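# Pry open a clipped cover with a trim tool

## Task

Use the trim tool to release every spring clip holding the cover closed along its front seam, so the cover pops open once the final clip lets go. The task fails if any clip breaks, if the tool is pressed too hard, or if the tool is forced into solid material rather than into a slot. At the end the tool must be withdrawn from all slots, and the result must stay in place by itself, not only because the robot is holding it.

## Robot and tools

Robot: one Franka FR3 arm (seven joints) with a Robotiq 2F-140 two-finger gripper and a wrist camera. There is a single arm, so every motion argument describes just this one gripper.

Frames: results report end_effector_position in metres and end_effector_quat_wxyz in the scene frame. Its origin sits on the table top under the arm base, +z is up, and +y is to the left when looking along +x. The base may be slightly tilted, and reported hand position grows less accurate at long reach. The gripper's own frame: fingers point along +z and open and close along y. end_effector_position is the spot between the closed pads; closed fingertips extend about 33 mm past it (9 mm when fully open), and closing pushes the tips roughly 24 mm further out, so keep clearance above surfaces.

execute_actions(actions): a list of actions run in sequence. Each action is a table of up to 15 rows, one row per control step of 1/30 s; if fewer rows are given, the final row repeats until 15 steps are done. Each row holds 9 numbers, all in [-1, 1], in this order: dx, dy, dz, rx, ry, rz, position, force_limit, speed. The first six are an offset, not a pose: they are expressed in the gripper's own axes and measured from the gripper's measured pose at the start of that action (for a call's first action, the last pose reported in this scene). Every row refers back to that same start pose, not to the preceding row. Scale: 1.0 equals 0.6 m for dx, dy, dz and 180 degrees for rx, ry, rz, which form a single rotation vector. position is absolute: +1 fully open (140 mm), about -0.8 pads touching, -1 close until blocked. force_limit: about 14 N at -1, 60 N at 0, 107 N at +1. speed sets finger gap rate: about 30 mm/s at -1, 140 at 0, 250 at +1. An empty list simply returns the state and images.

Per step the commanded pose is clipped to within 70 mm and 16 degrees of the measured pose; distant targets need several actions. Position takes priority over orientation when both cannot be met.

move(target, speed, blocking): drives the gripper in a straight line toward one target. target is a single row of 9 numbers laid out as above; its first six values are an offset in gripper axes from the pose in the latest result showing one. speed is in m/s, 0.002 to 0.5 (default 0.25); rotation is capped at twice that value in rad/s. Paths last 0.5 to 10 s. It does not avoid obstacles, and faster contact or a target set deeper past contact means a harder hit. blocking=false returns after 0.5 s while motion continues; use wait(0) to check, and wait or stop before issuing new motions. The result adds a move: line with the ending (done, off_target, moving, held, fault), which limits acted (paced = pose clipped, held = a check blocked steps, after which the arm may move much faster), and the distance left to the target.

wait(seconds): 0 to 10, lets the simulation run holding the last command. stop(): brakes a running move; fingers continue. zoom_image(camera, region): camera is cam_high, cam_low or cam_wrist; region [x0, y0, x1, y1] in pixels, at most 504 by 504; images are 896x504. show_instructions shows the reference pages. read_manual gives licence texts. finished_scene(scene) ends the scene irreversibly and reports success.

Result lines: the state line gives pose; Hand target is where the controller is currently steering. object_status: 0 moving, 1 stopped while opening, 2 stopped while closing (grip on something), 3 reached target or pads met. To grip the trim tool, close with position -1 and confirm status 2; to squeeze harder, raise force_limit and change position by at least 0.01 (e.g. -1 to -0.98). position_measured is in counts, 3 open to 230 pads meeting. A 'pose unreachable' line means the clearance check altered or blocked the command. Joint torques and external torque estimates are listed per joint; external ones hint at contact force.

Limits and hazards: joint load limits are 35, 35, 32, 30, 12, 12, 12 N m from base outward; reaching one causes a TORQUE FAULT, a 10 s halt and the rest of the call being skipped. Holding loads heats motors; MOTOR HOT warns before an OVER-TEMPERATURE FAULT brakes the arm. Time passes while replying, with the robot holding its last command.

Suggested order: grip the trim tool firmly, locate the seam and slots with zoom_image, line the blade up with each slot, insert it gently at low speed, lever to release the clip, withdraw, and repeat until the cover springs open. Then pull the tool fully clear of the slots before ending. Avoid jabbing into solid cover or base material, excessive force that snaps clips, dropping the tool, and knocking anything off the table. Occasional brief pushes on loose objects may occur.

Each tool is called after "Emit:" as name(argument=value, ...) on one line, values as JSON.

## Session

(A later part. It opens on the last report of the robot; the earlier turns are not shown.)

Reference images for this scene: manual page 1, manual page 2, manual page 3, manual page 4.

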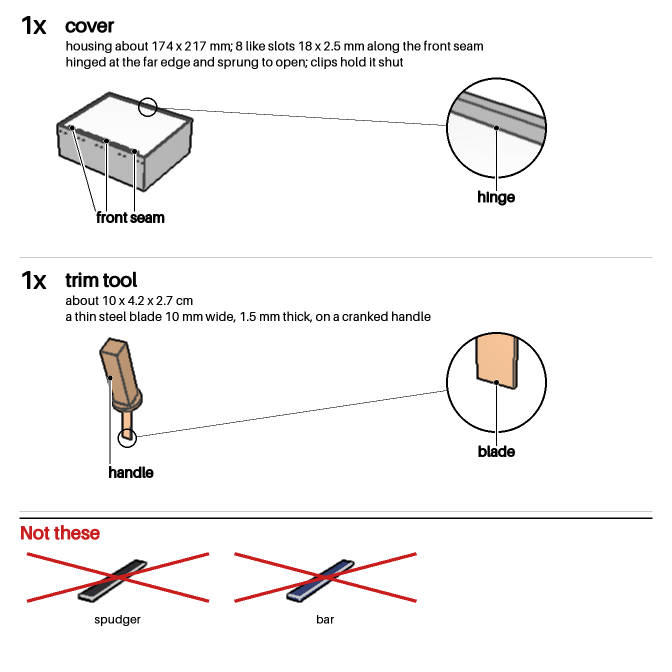

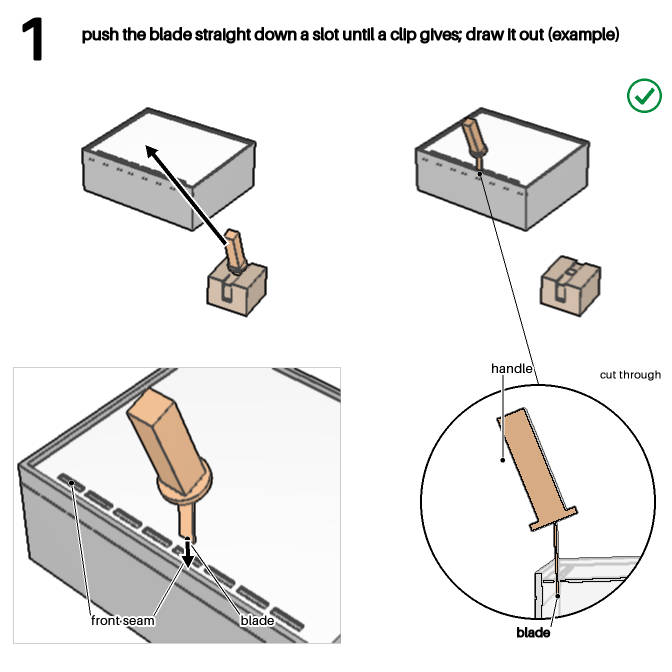

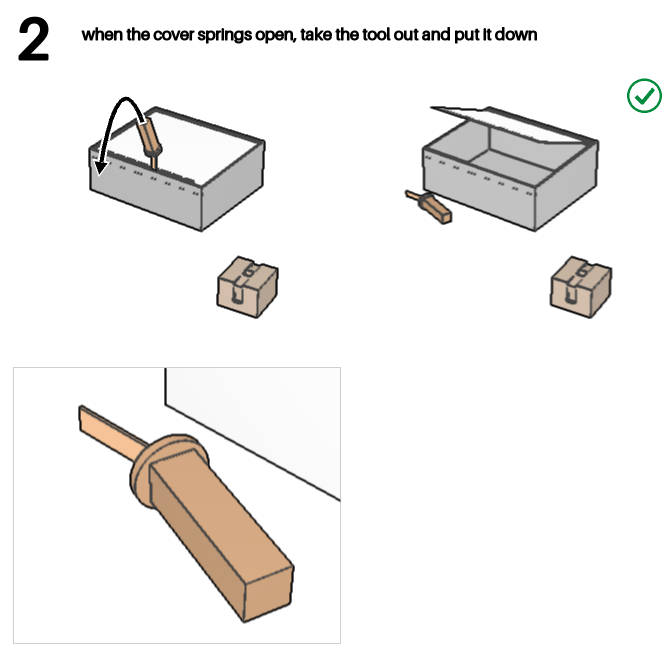

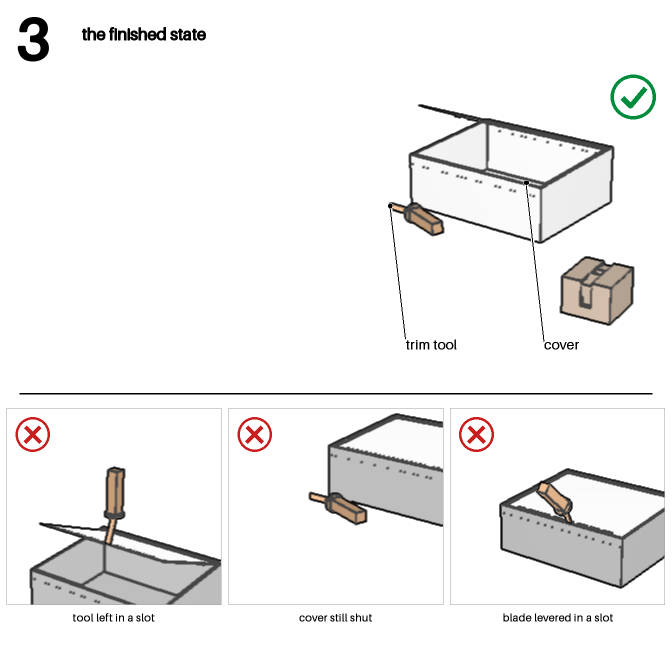

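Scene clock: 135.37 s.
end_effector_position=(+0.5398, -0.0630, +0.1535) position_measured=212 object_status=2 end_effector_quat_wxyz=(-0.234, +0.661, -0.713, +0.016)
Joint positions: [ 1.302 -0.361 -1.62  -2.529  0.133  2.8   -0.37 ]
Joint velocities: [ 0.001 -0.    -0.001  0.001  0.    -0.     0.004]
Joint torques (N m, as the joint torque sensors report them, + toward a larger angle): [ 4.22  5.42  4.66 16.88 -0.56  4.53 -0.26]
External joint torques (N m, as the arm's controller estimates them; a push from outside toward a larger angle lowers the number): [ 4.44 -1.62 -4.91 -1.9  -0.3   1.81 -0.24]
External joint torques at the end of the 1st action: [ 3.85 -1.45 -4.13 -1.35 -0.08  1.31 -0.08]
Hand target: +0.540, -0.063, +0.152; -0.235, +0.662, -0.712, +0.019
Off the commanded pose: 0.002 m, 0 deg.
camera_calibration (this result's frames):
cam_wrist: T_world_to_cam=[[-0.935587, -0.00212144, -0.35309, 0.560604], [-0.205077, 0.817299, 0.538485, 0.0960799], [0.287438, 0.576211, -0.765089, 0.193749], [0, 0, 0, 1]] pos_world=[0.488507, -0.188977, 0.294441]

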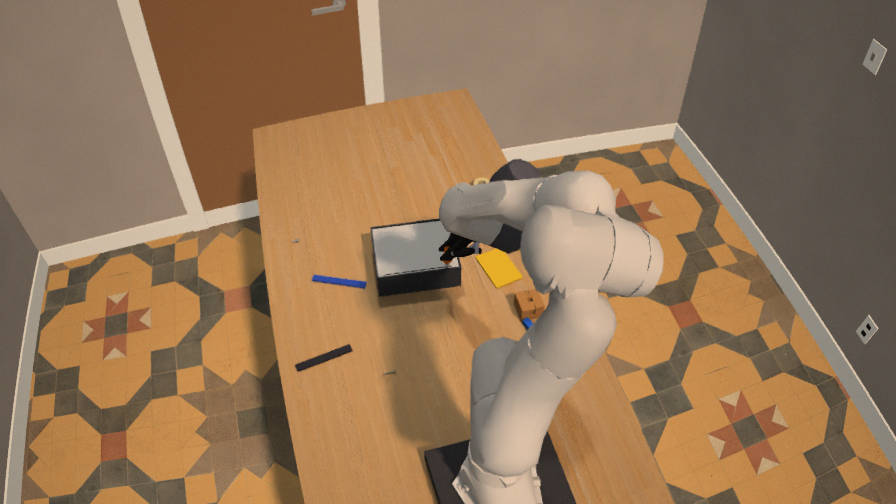

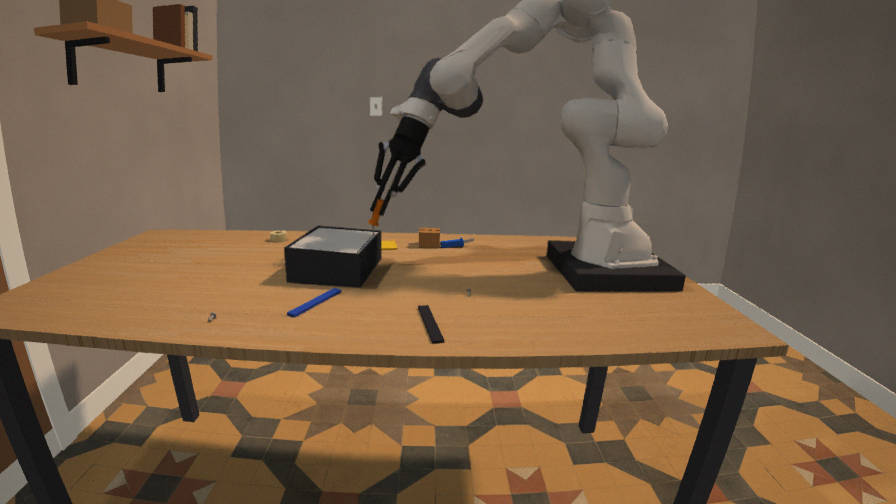

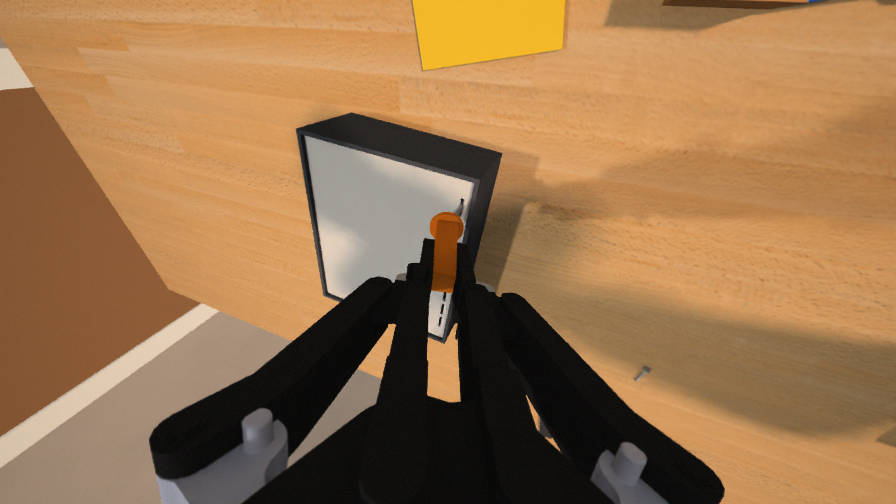

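Emit:
execute_actions(actions=[[[-0.0008,0.0017,-0.0021,0,0,0,-1,0.8,-0.6]]])

Emit:
show_instructions()

Scene clock: 138.93 s.
end_effector_position=(+0.5387, -0.0631, +0.1544) position_measured=212 object_status=2 end_effector_quat_wxyz=(-0.234, +0.660, -0.713, +0.016)
Joint positions: [ 1.289 -0.361 -1.608 -2.532  0.133  2.799 -0.369]
Joint velocities: [-0.001 -0.001 -0.     0.    -0.    -0.     0.001]
Joint torques (N m, as the joint torque sensors report them, + toward a larger angle): [-1.51  6.47 11.63 18.64 -0.25  2.61  0.07]
External joint torques (N m, as the arm's controller estimates them; a push from outside toward a larger angle lowers the number): [-1.26 -0.22  2.11 -0.15  0.01 -0.11  0.1 ]
Hand target: +0.538, -0.063, +0.154; -0.234, +0.661, -0.713, +0.016
Off the commanded pose: 0.000 m, 0 deg.
camera_calibration (this result's frames):
cam_wrist: T_world_to_cam=[[-0.935625, -0.000994018, -0.352995, 0.559964], [-0.204262, 0.817096, 0.539103, 0.0949459], [0.287895, 0.576501, -0.764698, 0.19445], [0, 0, 0, 1]] pos_world=[0.487329, -0.189124, 0.295174]

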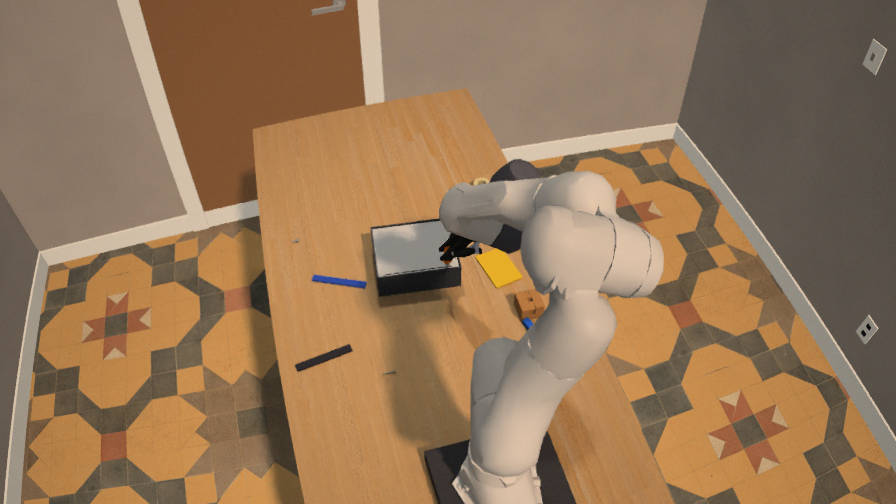

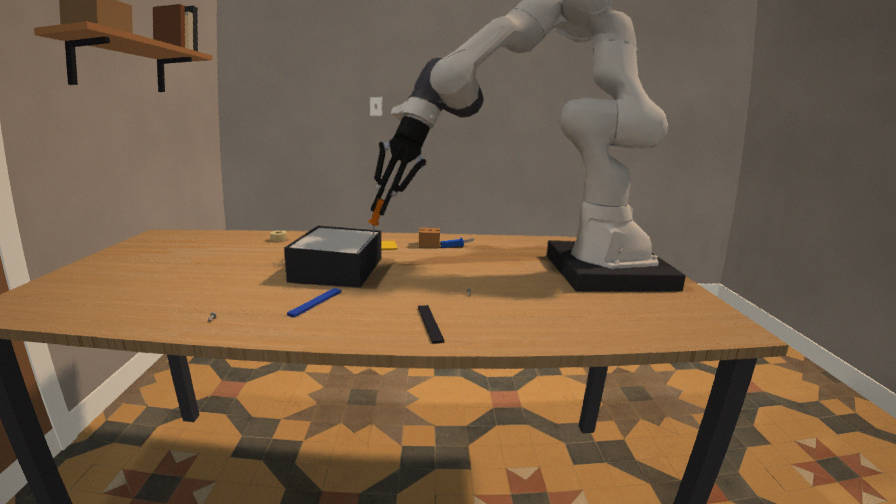

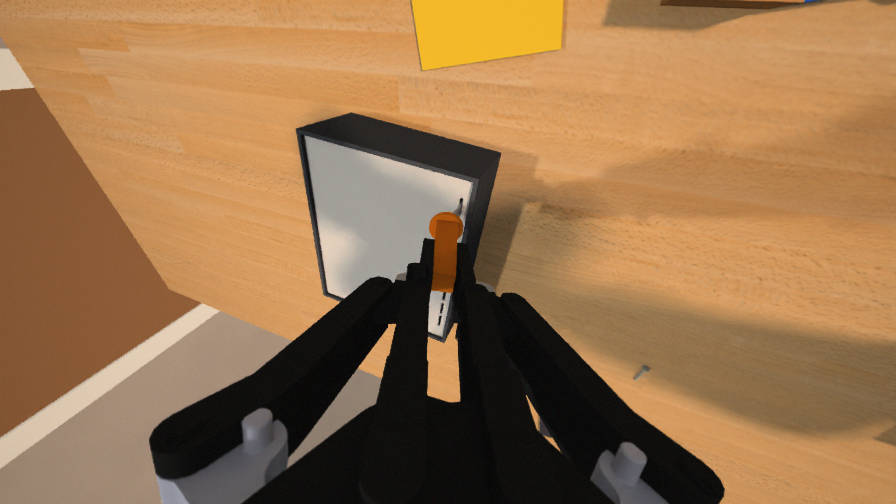

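Reference images for this scene: manual page 1, manual page 2, manual page 3, manual page 4.

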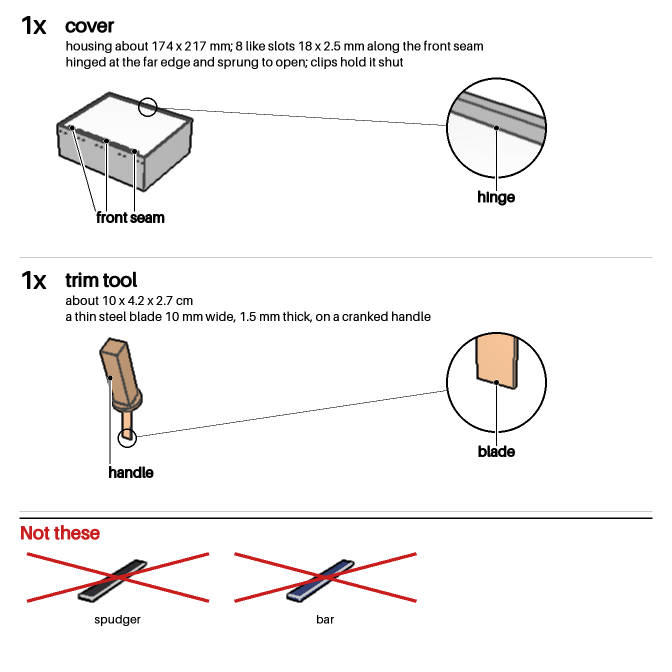

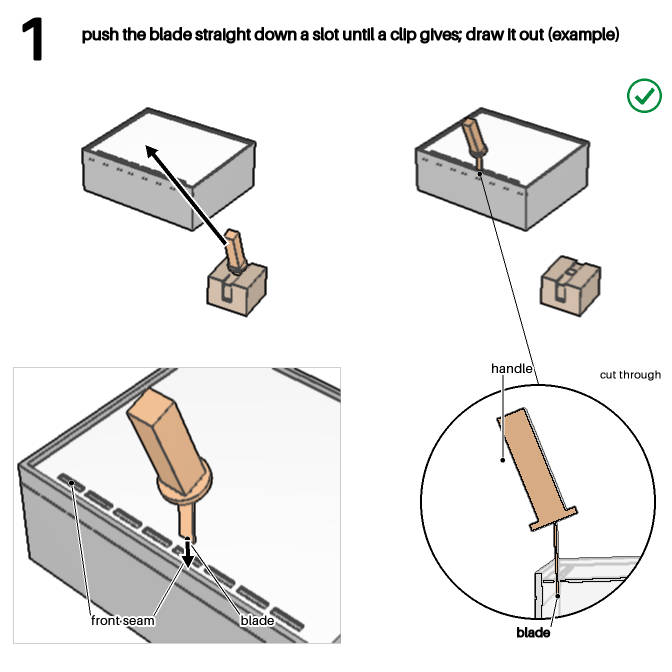

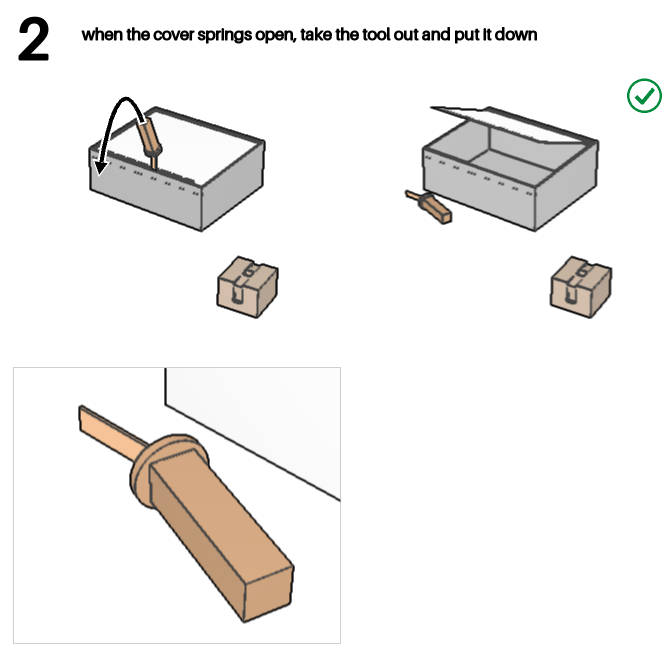

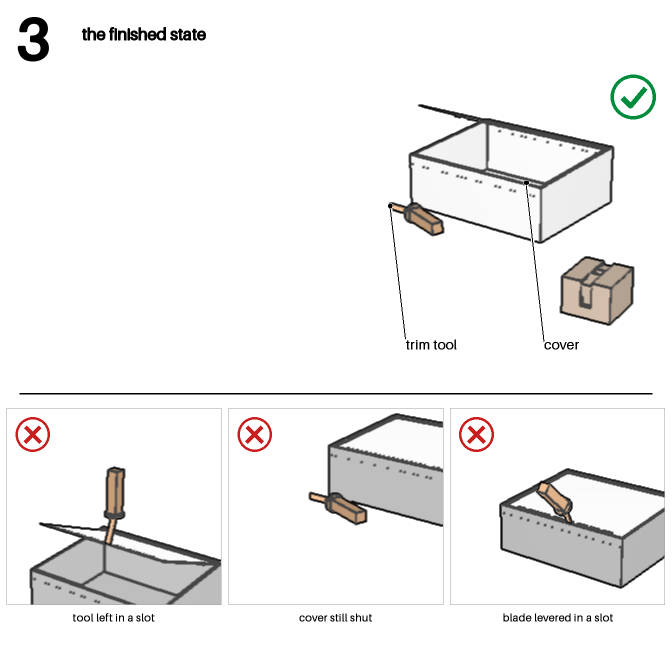

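Emit:
move(target=[-0.0059,-0.0058,-0.0163,0,0,0,-1,0.8,-0.6], speed=0.01)

Emit:
move(target=[-0.034,0,0.0123,0,0,0,-1,0.8,-0.6], speed=0.03)

Emit:
zoom_image(camera="cam_wrist", region=[446, 184, 482, 220])

Scene clock: 159.67 s.
end_effector_position=(+0.5387, -0.0626, +0.1645) position_measured=212 object_status=2 end_effector_quat_wxyz=(-0.235, +0.662, -0.711, +0.017)
Joint positions: [ 1.224 -0.358 -1.54  -2.53   0.133  2.776 -0.367]
Joint velocities: [-0.006  0.001  0.007  0.001 -0.001 -0.005  0.001]
Joint torques (N m, as the joint torque sensors report them, + toward a larger angle): [-2.17  6.46 12.   20.69  0.47  2.    0.4 ]
External joint torques (N m, as the arm's controller estimates them; a push from outside toward a larger angle lowers the number): [-2.03  1.58  2.49  1.56  0.68 -0.72  0.43]
Hand target: +0.538, -0.063, +0.165; -0.234, +0.660, -0.713, +0.016
Off the commanded pose: 0.001 m, 0 deg.
move: done
camera_calibration (this result's frames):
cam_wrist: T_world_to_cam=[[-0.934264, -0.00686923, -0.356516, 0.562997], [-0.211, 0.816637, 0.5372, 0.0930175], [0.287454, 0.577111, -0.764404, 0.202177], [0, 0, 0, 1]] pos_world=[0.487498, -0.188773, 0.305293]

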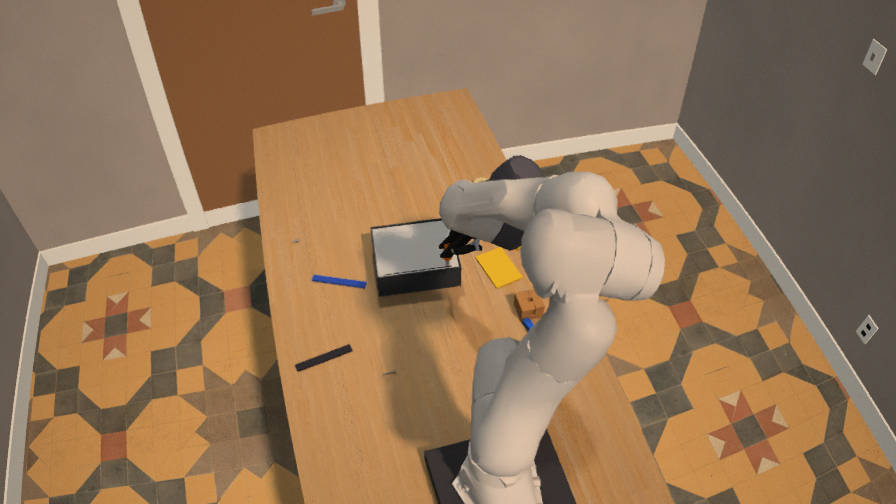

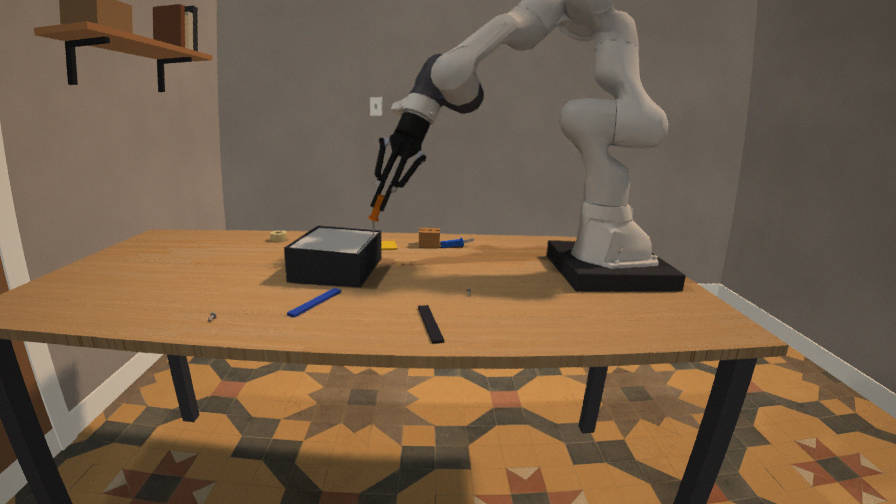

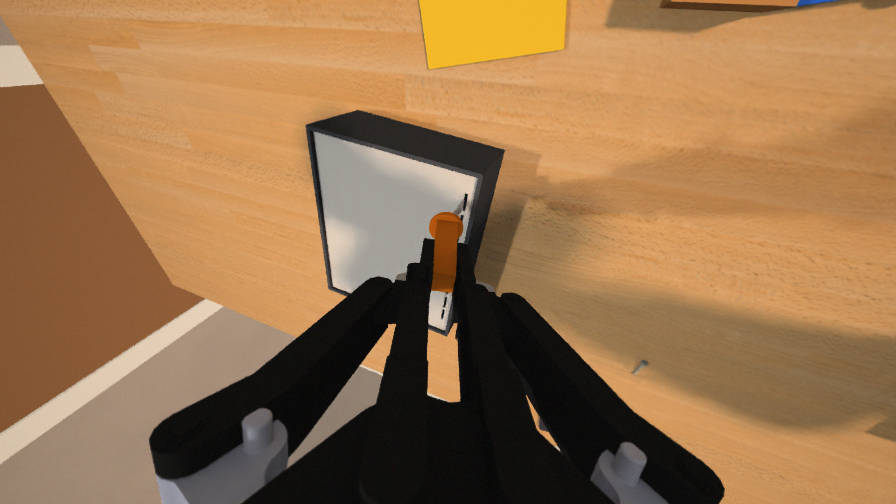

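Scene clock: 160.67 s.
end_effector_position=(+0.5403, -0.0426, +0.1638) position_measured=212 object_status=2 end_effector_quat_wxyz=(-0.234, +0.666, -0.708, +0.017)
Joint positions: [ 1.248 -0.344 -1.521 -2.542  0.149  2.795 -0.349]
Joint velocities: [0.    0.003 0.002 0.001 0.008 0.009 0.011]
Joint torques (N m, as the joint torque sensors report them, + toward a larger angle): [ 1.2   5.54 10.67 19.28  0.91  3.29  0.27]
External joint torques (N m, as the arm's controller estimates them; a push from outside toward a larger angle lowers the number): [1.28 1.39 1.54 0.1  1.16 0.55 0.3 ]
Hand target: +0.541, -0.042, +0.164; -0.235, +0.662, -0.711, +0.017
Off the commanded pose: 0.002 m, 1 deg.
move: done
camera_calibration (this result's frames):
cam_wrist: T_world_to_cam=[[-0.934259, -0.0170937, -0.356184, 0.56393], [-0.218851, 0.816097, 0.534874, 0.0820264], [0.281538, 0.577663, -0.766187, 0.193174], [0, 0, 0, 1]] pos_world=[0.490423, -0.168891, 0.304997]

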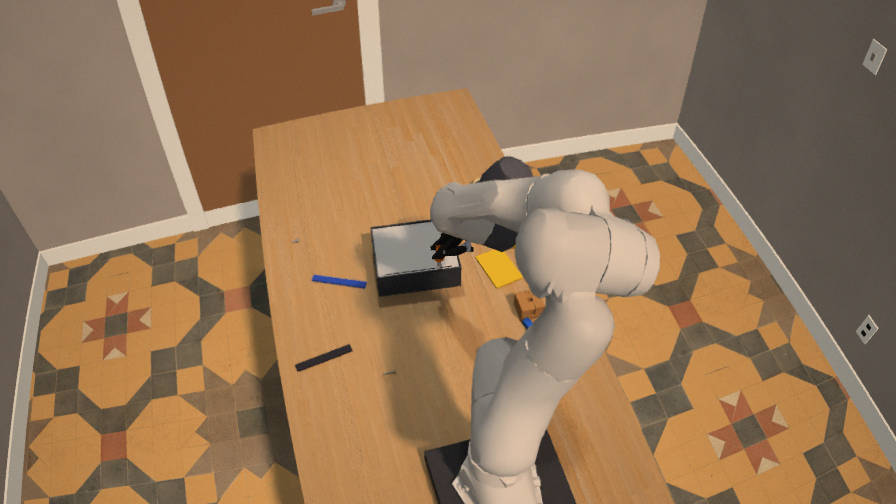

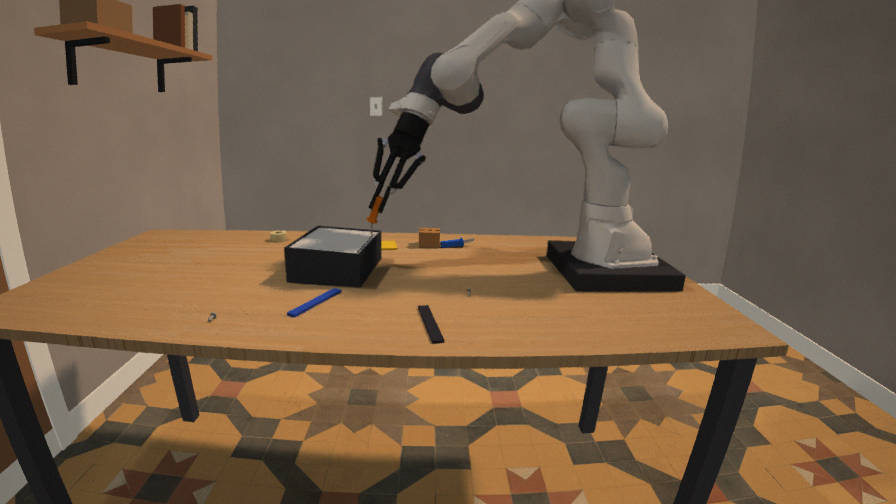

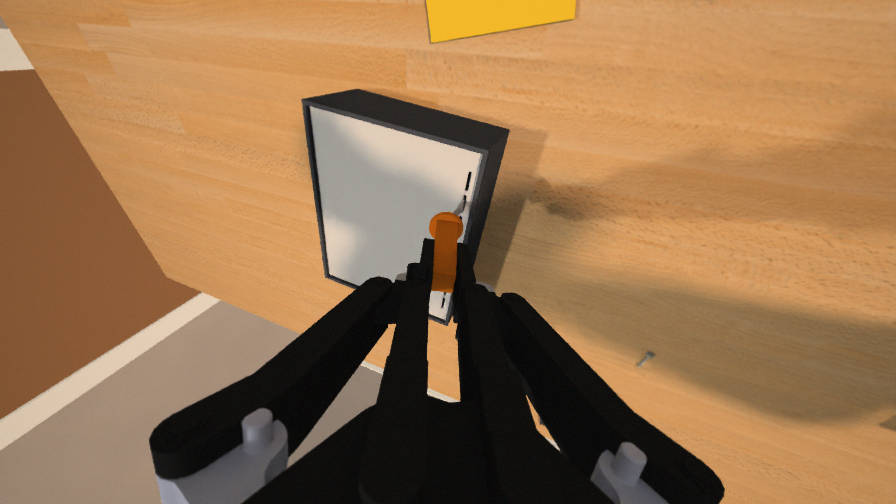

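Region (446, 184, 482, 220) of cam_wrist's 896x504 image, scaled by 14.000, with more detail than that image has.

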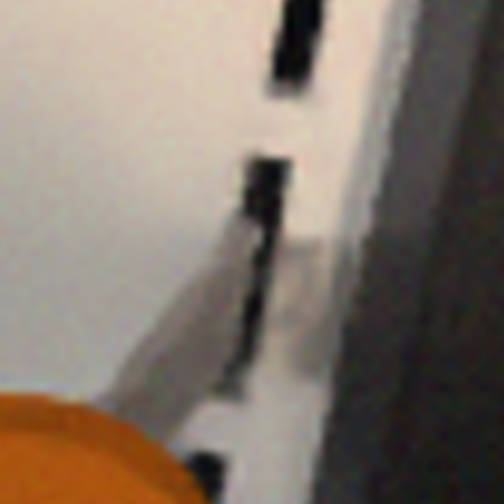

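Blade unchanged in grip. Let it settle.

Emit:
execute_actions(actions=[])

Emit:
zoom_image(camera="cam_wrist", region=[446, 184, 482, 220])

Scene clock: 162.40 s.
end_effector_position=(+0.5406, -0.0428, +0.1640) position_measured=212 object_status=2 end_effector_quat_wxyz=(-0.235, +0.665, -0.709, +0.017)
Joint positions: [ 1.248 -0.343 -1.521 -2.542  0.15   2.796 -0.346]
Joint velocities: [-0.001  0.001  0.    -0.     0.     0.001 -0.   ]
Joint torques (N m, as the joint torque sensors report them, + toward a larger angle): [ 1.14  5.11 10.73 19.27  0.9   3.22  0.41]
External joint torques (N m, as the arm's controller estimates them; a push from outside toward a larger angle lowers the number): [1.39 0.99 1.74 0.02 1.14 0.46 0.43]
Hand target: +0.541, -0.042, +0.164; -0.235, +0.662, -0.711, +0.017
Off the commanded pose: 0.002 m, 0 deg.
camera_calibration (this result's frames):
cam_wrist: T_world_to_cam=[[-0.934335, -0.0126151, -0.356174, 0.564504], [-0.215297, 0.816392, 0.535865, 0.080093], [0.284017, 0.57736, -0.765499, 0.191843], [0, 0, 0, 1]] pos_world=[0.490192, -0.169029, 0.304998]

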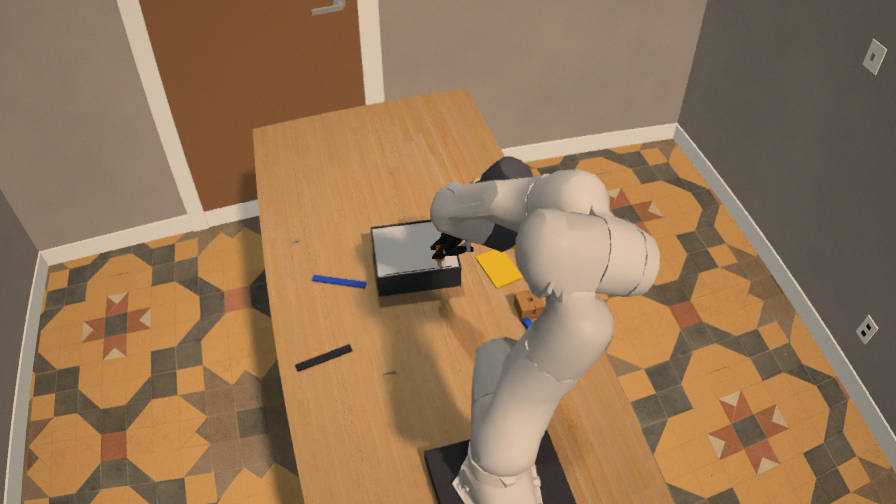

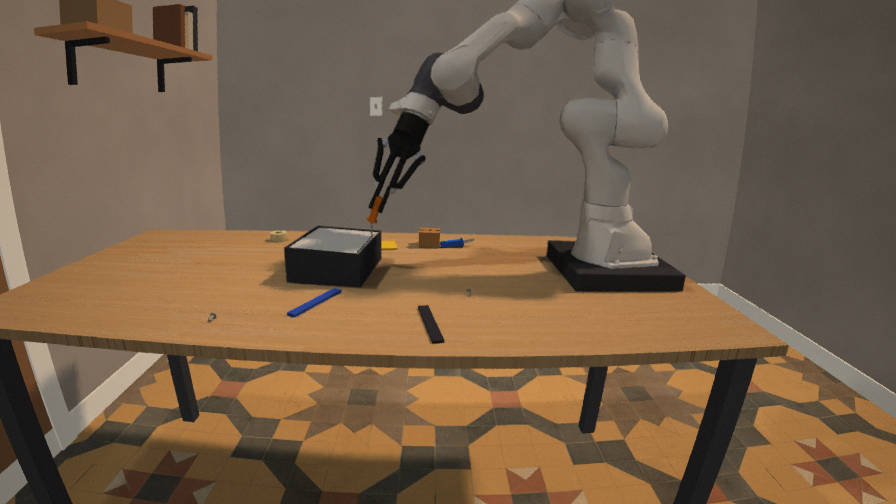

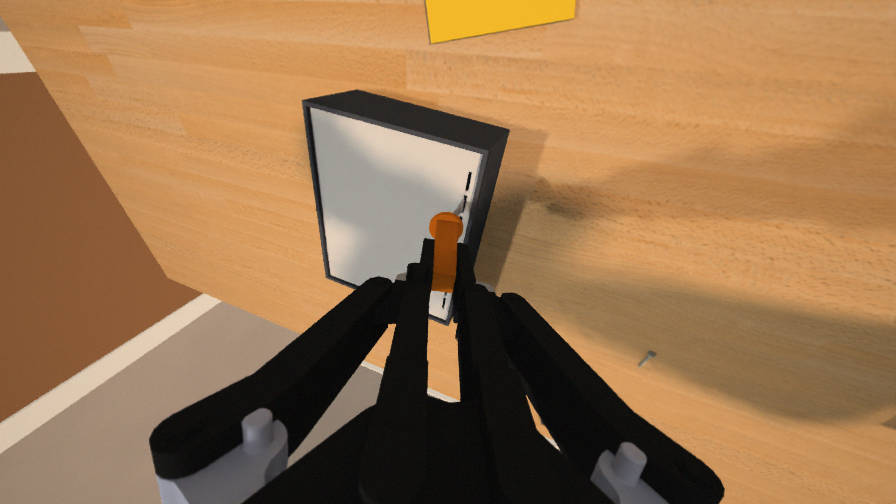

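Region (446, 184, 482, 220) of cam_wrist's 896x504 image, scaled by 14.000, with more detail than that image has.

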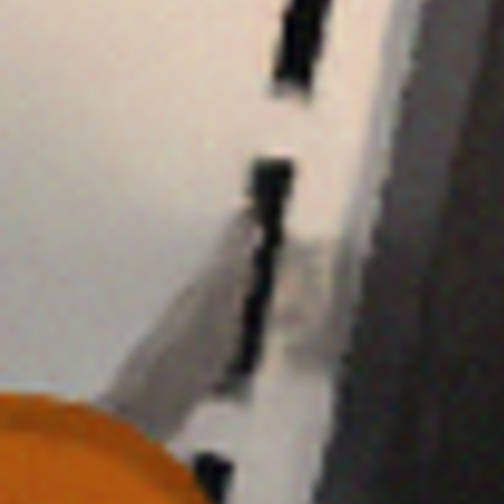

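Emit:
execute_actions(actions=[[[-0.0012,-0.0006,0.0037,0.0012,0,-0.0004,-1,0.8,-0.6]],[[0.0011,-0.0008,0.0028,0.0012,0,-0.0004,-1,0.8,-0.6]]])

Emit:
zoom_image(camera="cam_wrist", region=[446, 184, 482, 220])

Scene clock: 165.97 s.
end_effector_position=(+0.5410, -0.0410, +0.1606) position_measured=212 object_status=2 end_effector_quat_wxyz=(-0.234, +0.665, -0.709, +0.017)
Joint positions: [ 1.275 -0.343 -1.544 -2.543  0.15   2.806 -0.346]
Joint velocities: [ 0.001  0.    -0.001  0.001 -0.001 -0.001  0.001]
Joint torques (N m, as the joint torque sensors report them, + toward a larger angle): [ 1.36  2.99  7.68 19.54 -0.29  3.45 -0.07]
External joint torques (N m, as the arm's controller estimates them; a push from outside toward a larger angle lowers the number): [ 1.68 -1.71 -1.26  0.4  -0.04  0.69 -0.04]
External joint torques at the end of the 1st action: [ 0.95 -1.25 -0.96  0.28  0.25  0.64  0.08]
Hand target: +0.542, -0.041, +0.161; -0.236, +0.665, -0.708, +0.019
Off the commanded pose: 0.001 m, 0 deg.
camera_calibration (this result's frames):
cam_wrist: T_world_to_cam=[[-0.934459, -0.0140031, -0.355796, 0.56361], [-0.216031, 0.816606, 0.535243, 0.0810204], [0.28305, 0.577026, -0.76611, 0.188737], [0, 0, 0, 1]] pos_world=[0.490751, -0.167176, 0.301758]

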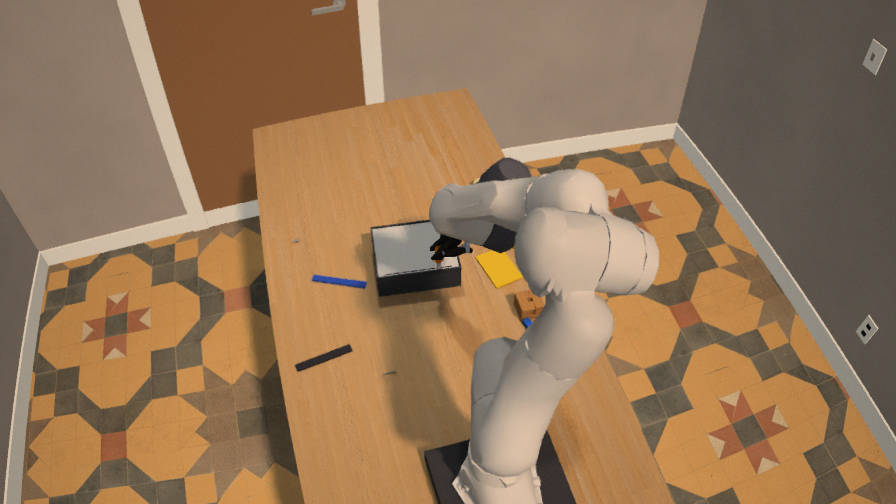

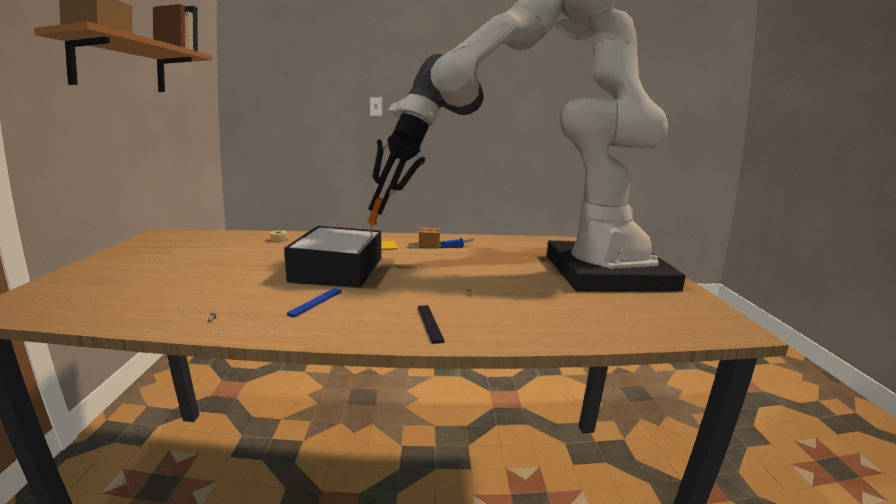

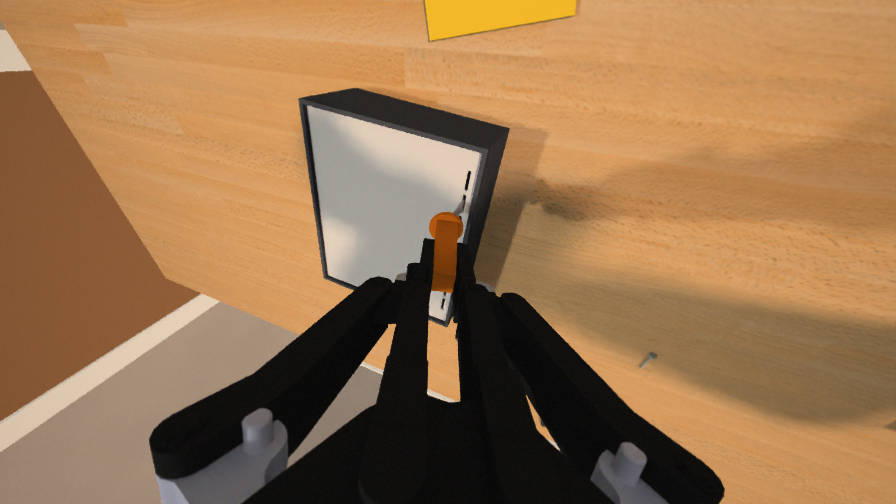

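Region (446, 184, 482, 220) of cam_wrist's 896x504 image, scaled by 14.000, with more detail than that image has.

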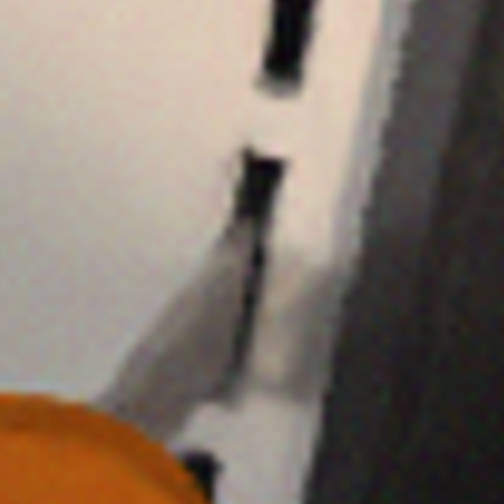

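Emit:
execute_actions(actions=[[[0.0011,-0.0008,0.0028,0.0012,0,-0.0004,-1,0.8,-0.6]]])

Emit:
execute_actions(actions=[[[0.0011,-0.0008,0.0028,0.0012,0,-0.0004,-1,0.8,-0.6]]])

Emit:
zoom_image(camera="cam_wrist", region=[446, 184, 482, 220])

Scene clock: 170.03 s.
end_effector_position=(+0.5407, -0.0406, +0.1587) position_measured=212 object_status=2 end_effector_quat_wxyz=(-0.234, +0.665, -0.709, +0.016)
Joint positions: [ 1.287 -0.343 -1.556 -2.544  0.15   2.809 -0.346]
Joint velocities: [ 0.     0.001  0.001  0.     0.001 -0.    -0.   ]
Joint torques (N m, as the joint torque sensors report them, + toward a larger angle): [ 0.85  3.08  7.52 19.56 -0.26  3.62 -0.06]
External joint torques (N m, as the arm's controller estimates them; a push from outside toward a larger angle lowers the number): [ 1.03 -1.95 -1.57  0.46  0.    0.86 -0.03]
Hand target: +0.542, -0.041, +0.159; -0.236, +0.665, -0.708, +0.019
Off the commanded pose: 0.002 m, 0 deg.
camera_calibration (this result's frames):
cam_wrist: T_world_to_cam=[[-0.935152, -0.0139362, -0.353973, 0.562723], [-0.215004, 0.816467, 0.535869, 0.080976], [0.281539, 0.577224, -0.766517, 0.188017], [0, 0, 0, 1]] pos_world=[0.490708, -0.1668, 0.299914]

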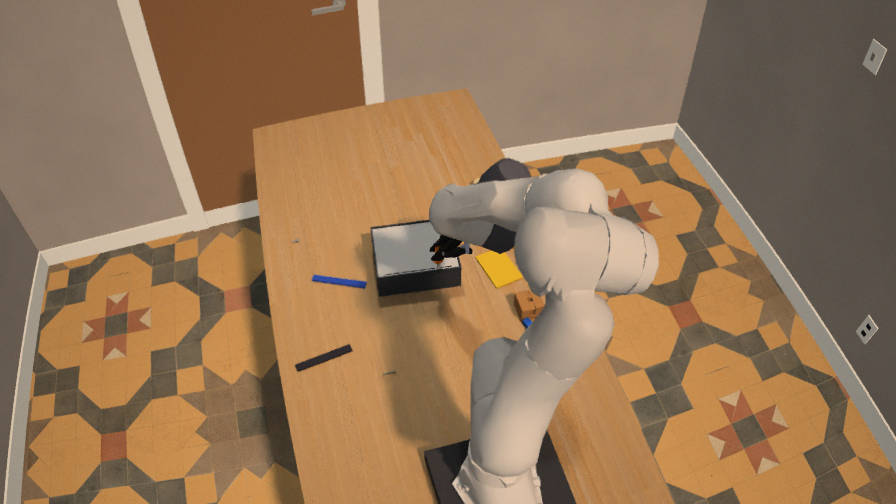

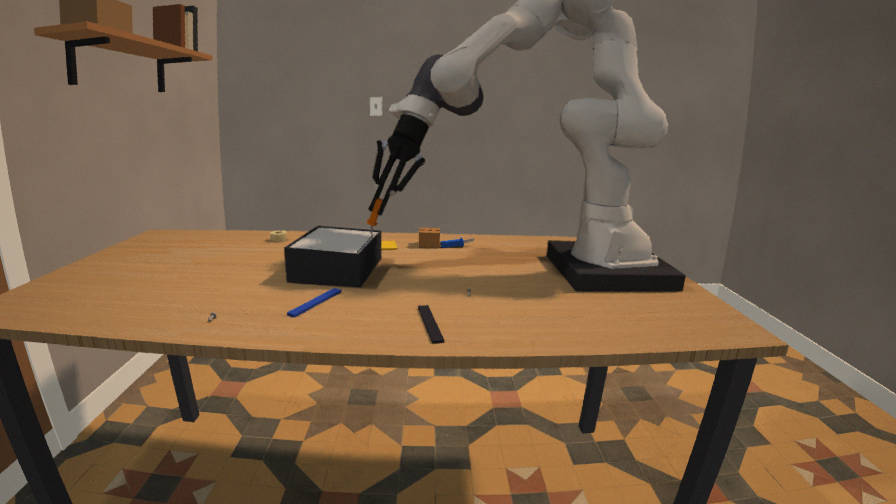

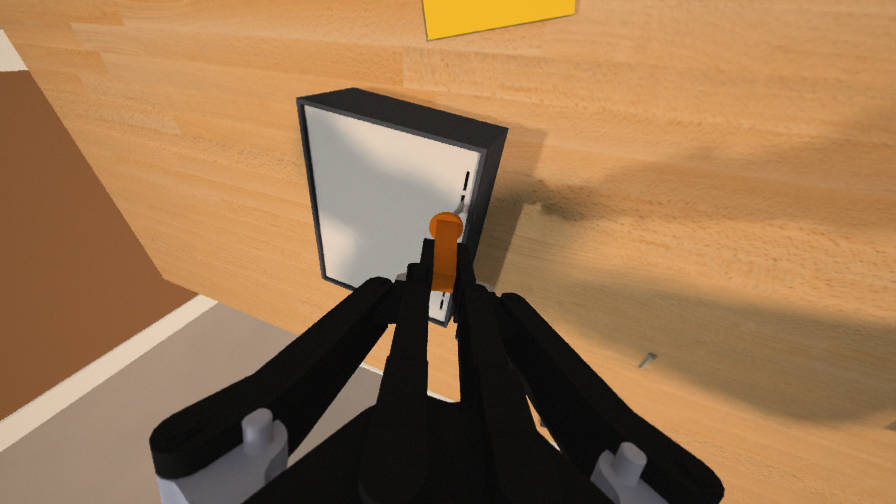

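Scene clock: 170.53 s.
end_effector_position=(+0.5405, -0.0403, +0.1569) position_measured=212 object_status=2 end_effector_quat_wxyz=(-0.233, +0.665, -0.709, +0.016)
Joint positions: [ 1.299 -0.343 -1.568 -2.544  0.15   2.812 -0.346]
Joint velocities: [-0.    -0.     0.001 -0.    -0.     0.     0.001]
Joint torques (N m, as the joint torque sensors report them, + toward a larger angle): [ 1.11  3.43  7.12 19.43 -0.29  3.56 -0.05]
External joint torques (N m, as the arm's controller estimates them; a push from outside toward a larger angle lowers the number): [ 1.3  -1.88 -1.92  0.48 -0.03  0.82 -0.03]
Hand target: +0.542, -0.041, +0.157; -0.235, +0.665, -0.709, +0.018
Off the commanded pose: 0.001 m, 0 deg.
camera_calibration (this result's frames):
cam_wrist: T_world_to_cam=[[-0.935651, -0.0137915, -0.352656, 0.562043], [-0.214123, 0.8165, 0.53617, 0.0811197], [0.280549, 0.57718, -0.766913, 0.187096], [0, 0, 0, 1]] pos_world=[0.490756, -0.166471, 0.298201]

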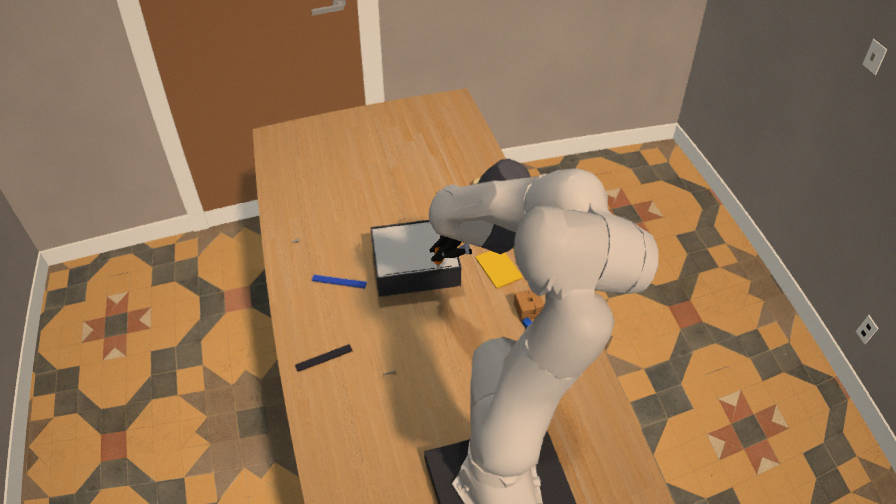

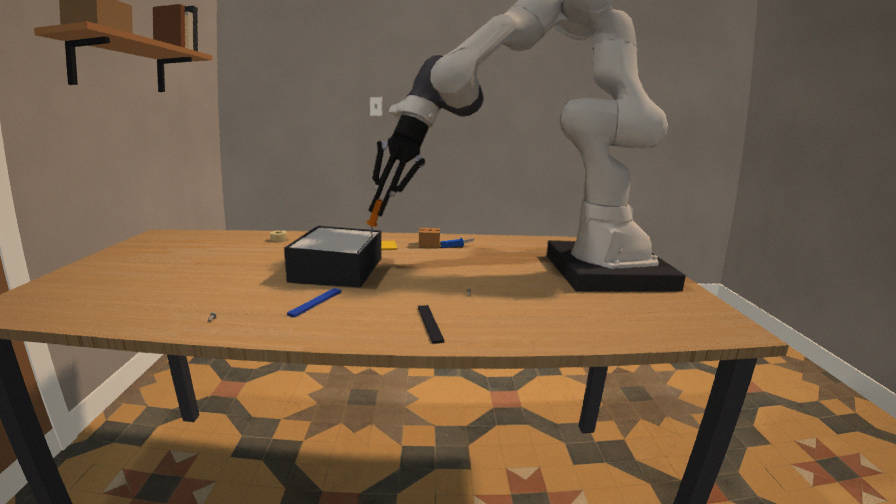

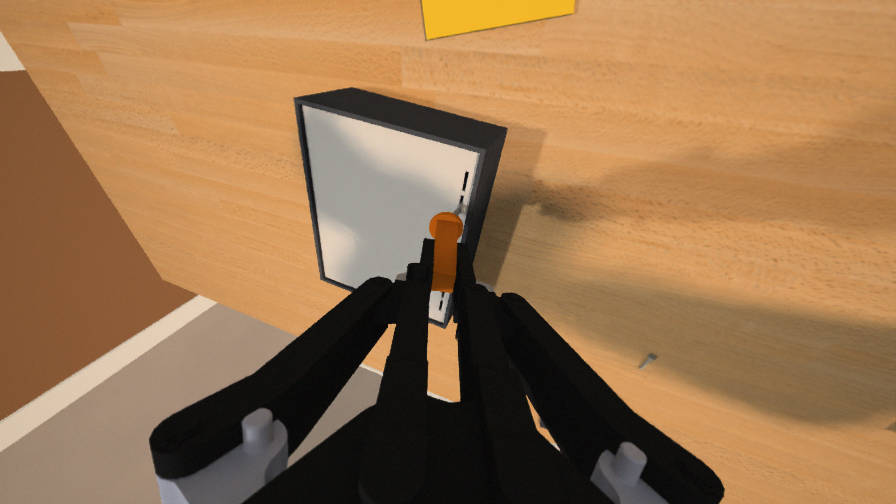

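Region (446, 184, 482, 220) of cam_wrist's 896x504 image, scaled by 14.000, with more detail than that image has.

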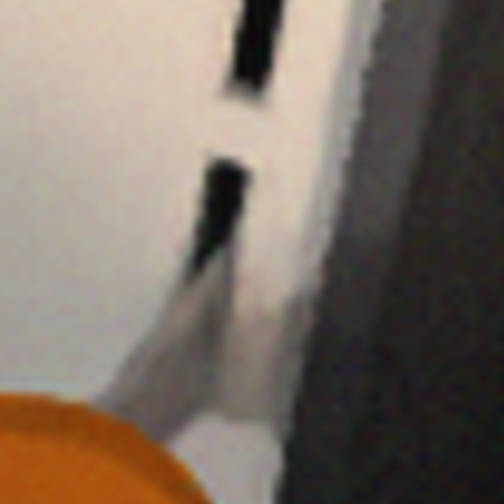

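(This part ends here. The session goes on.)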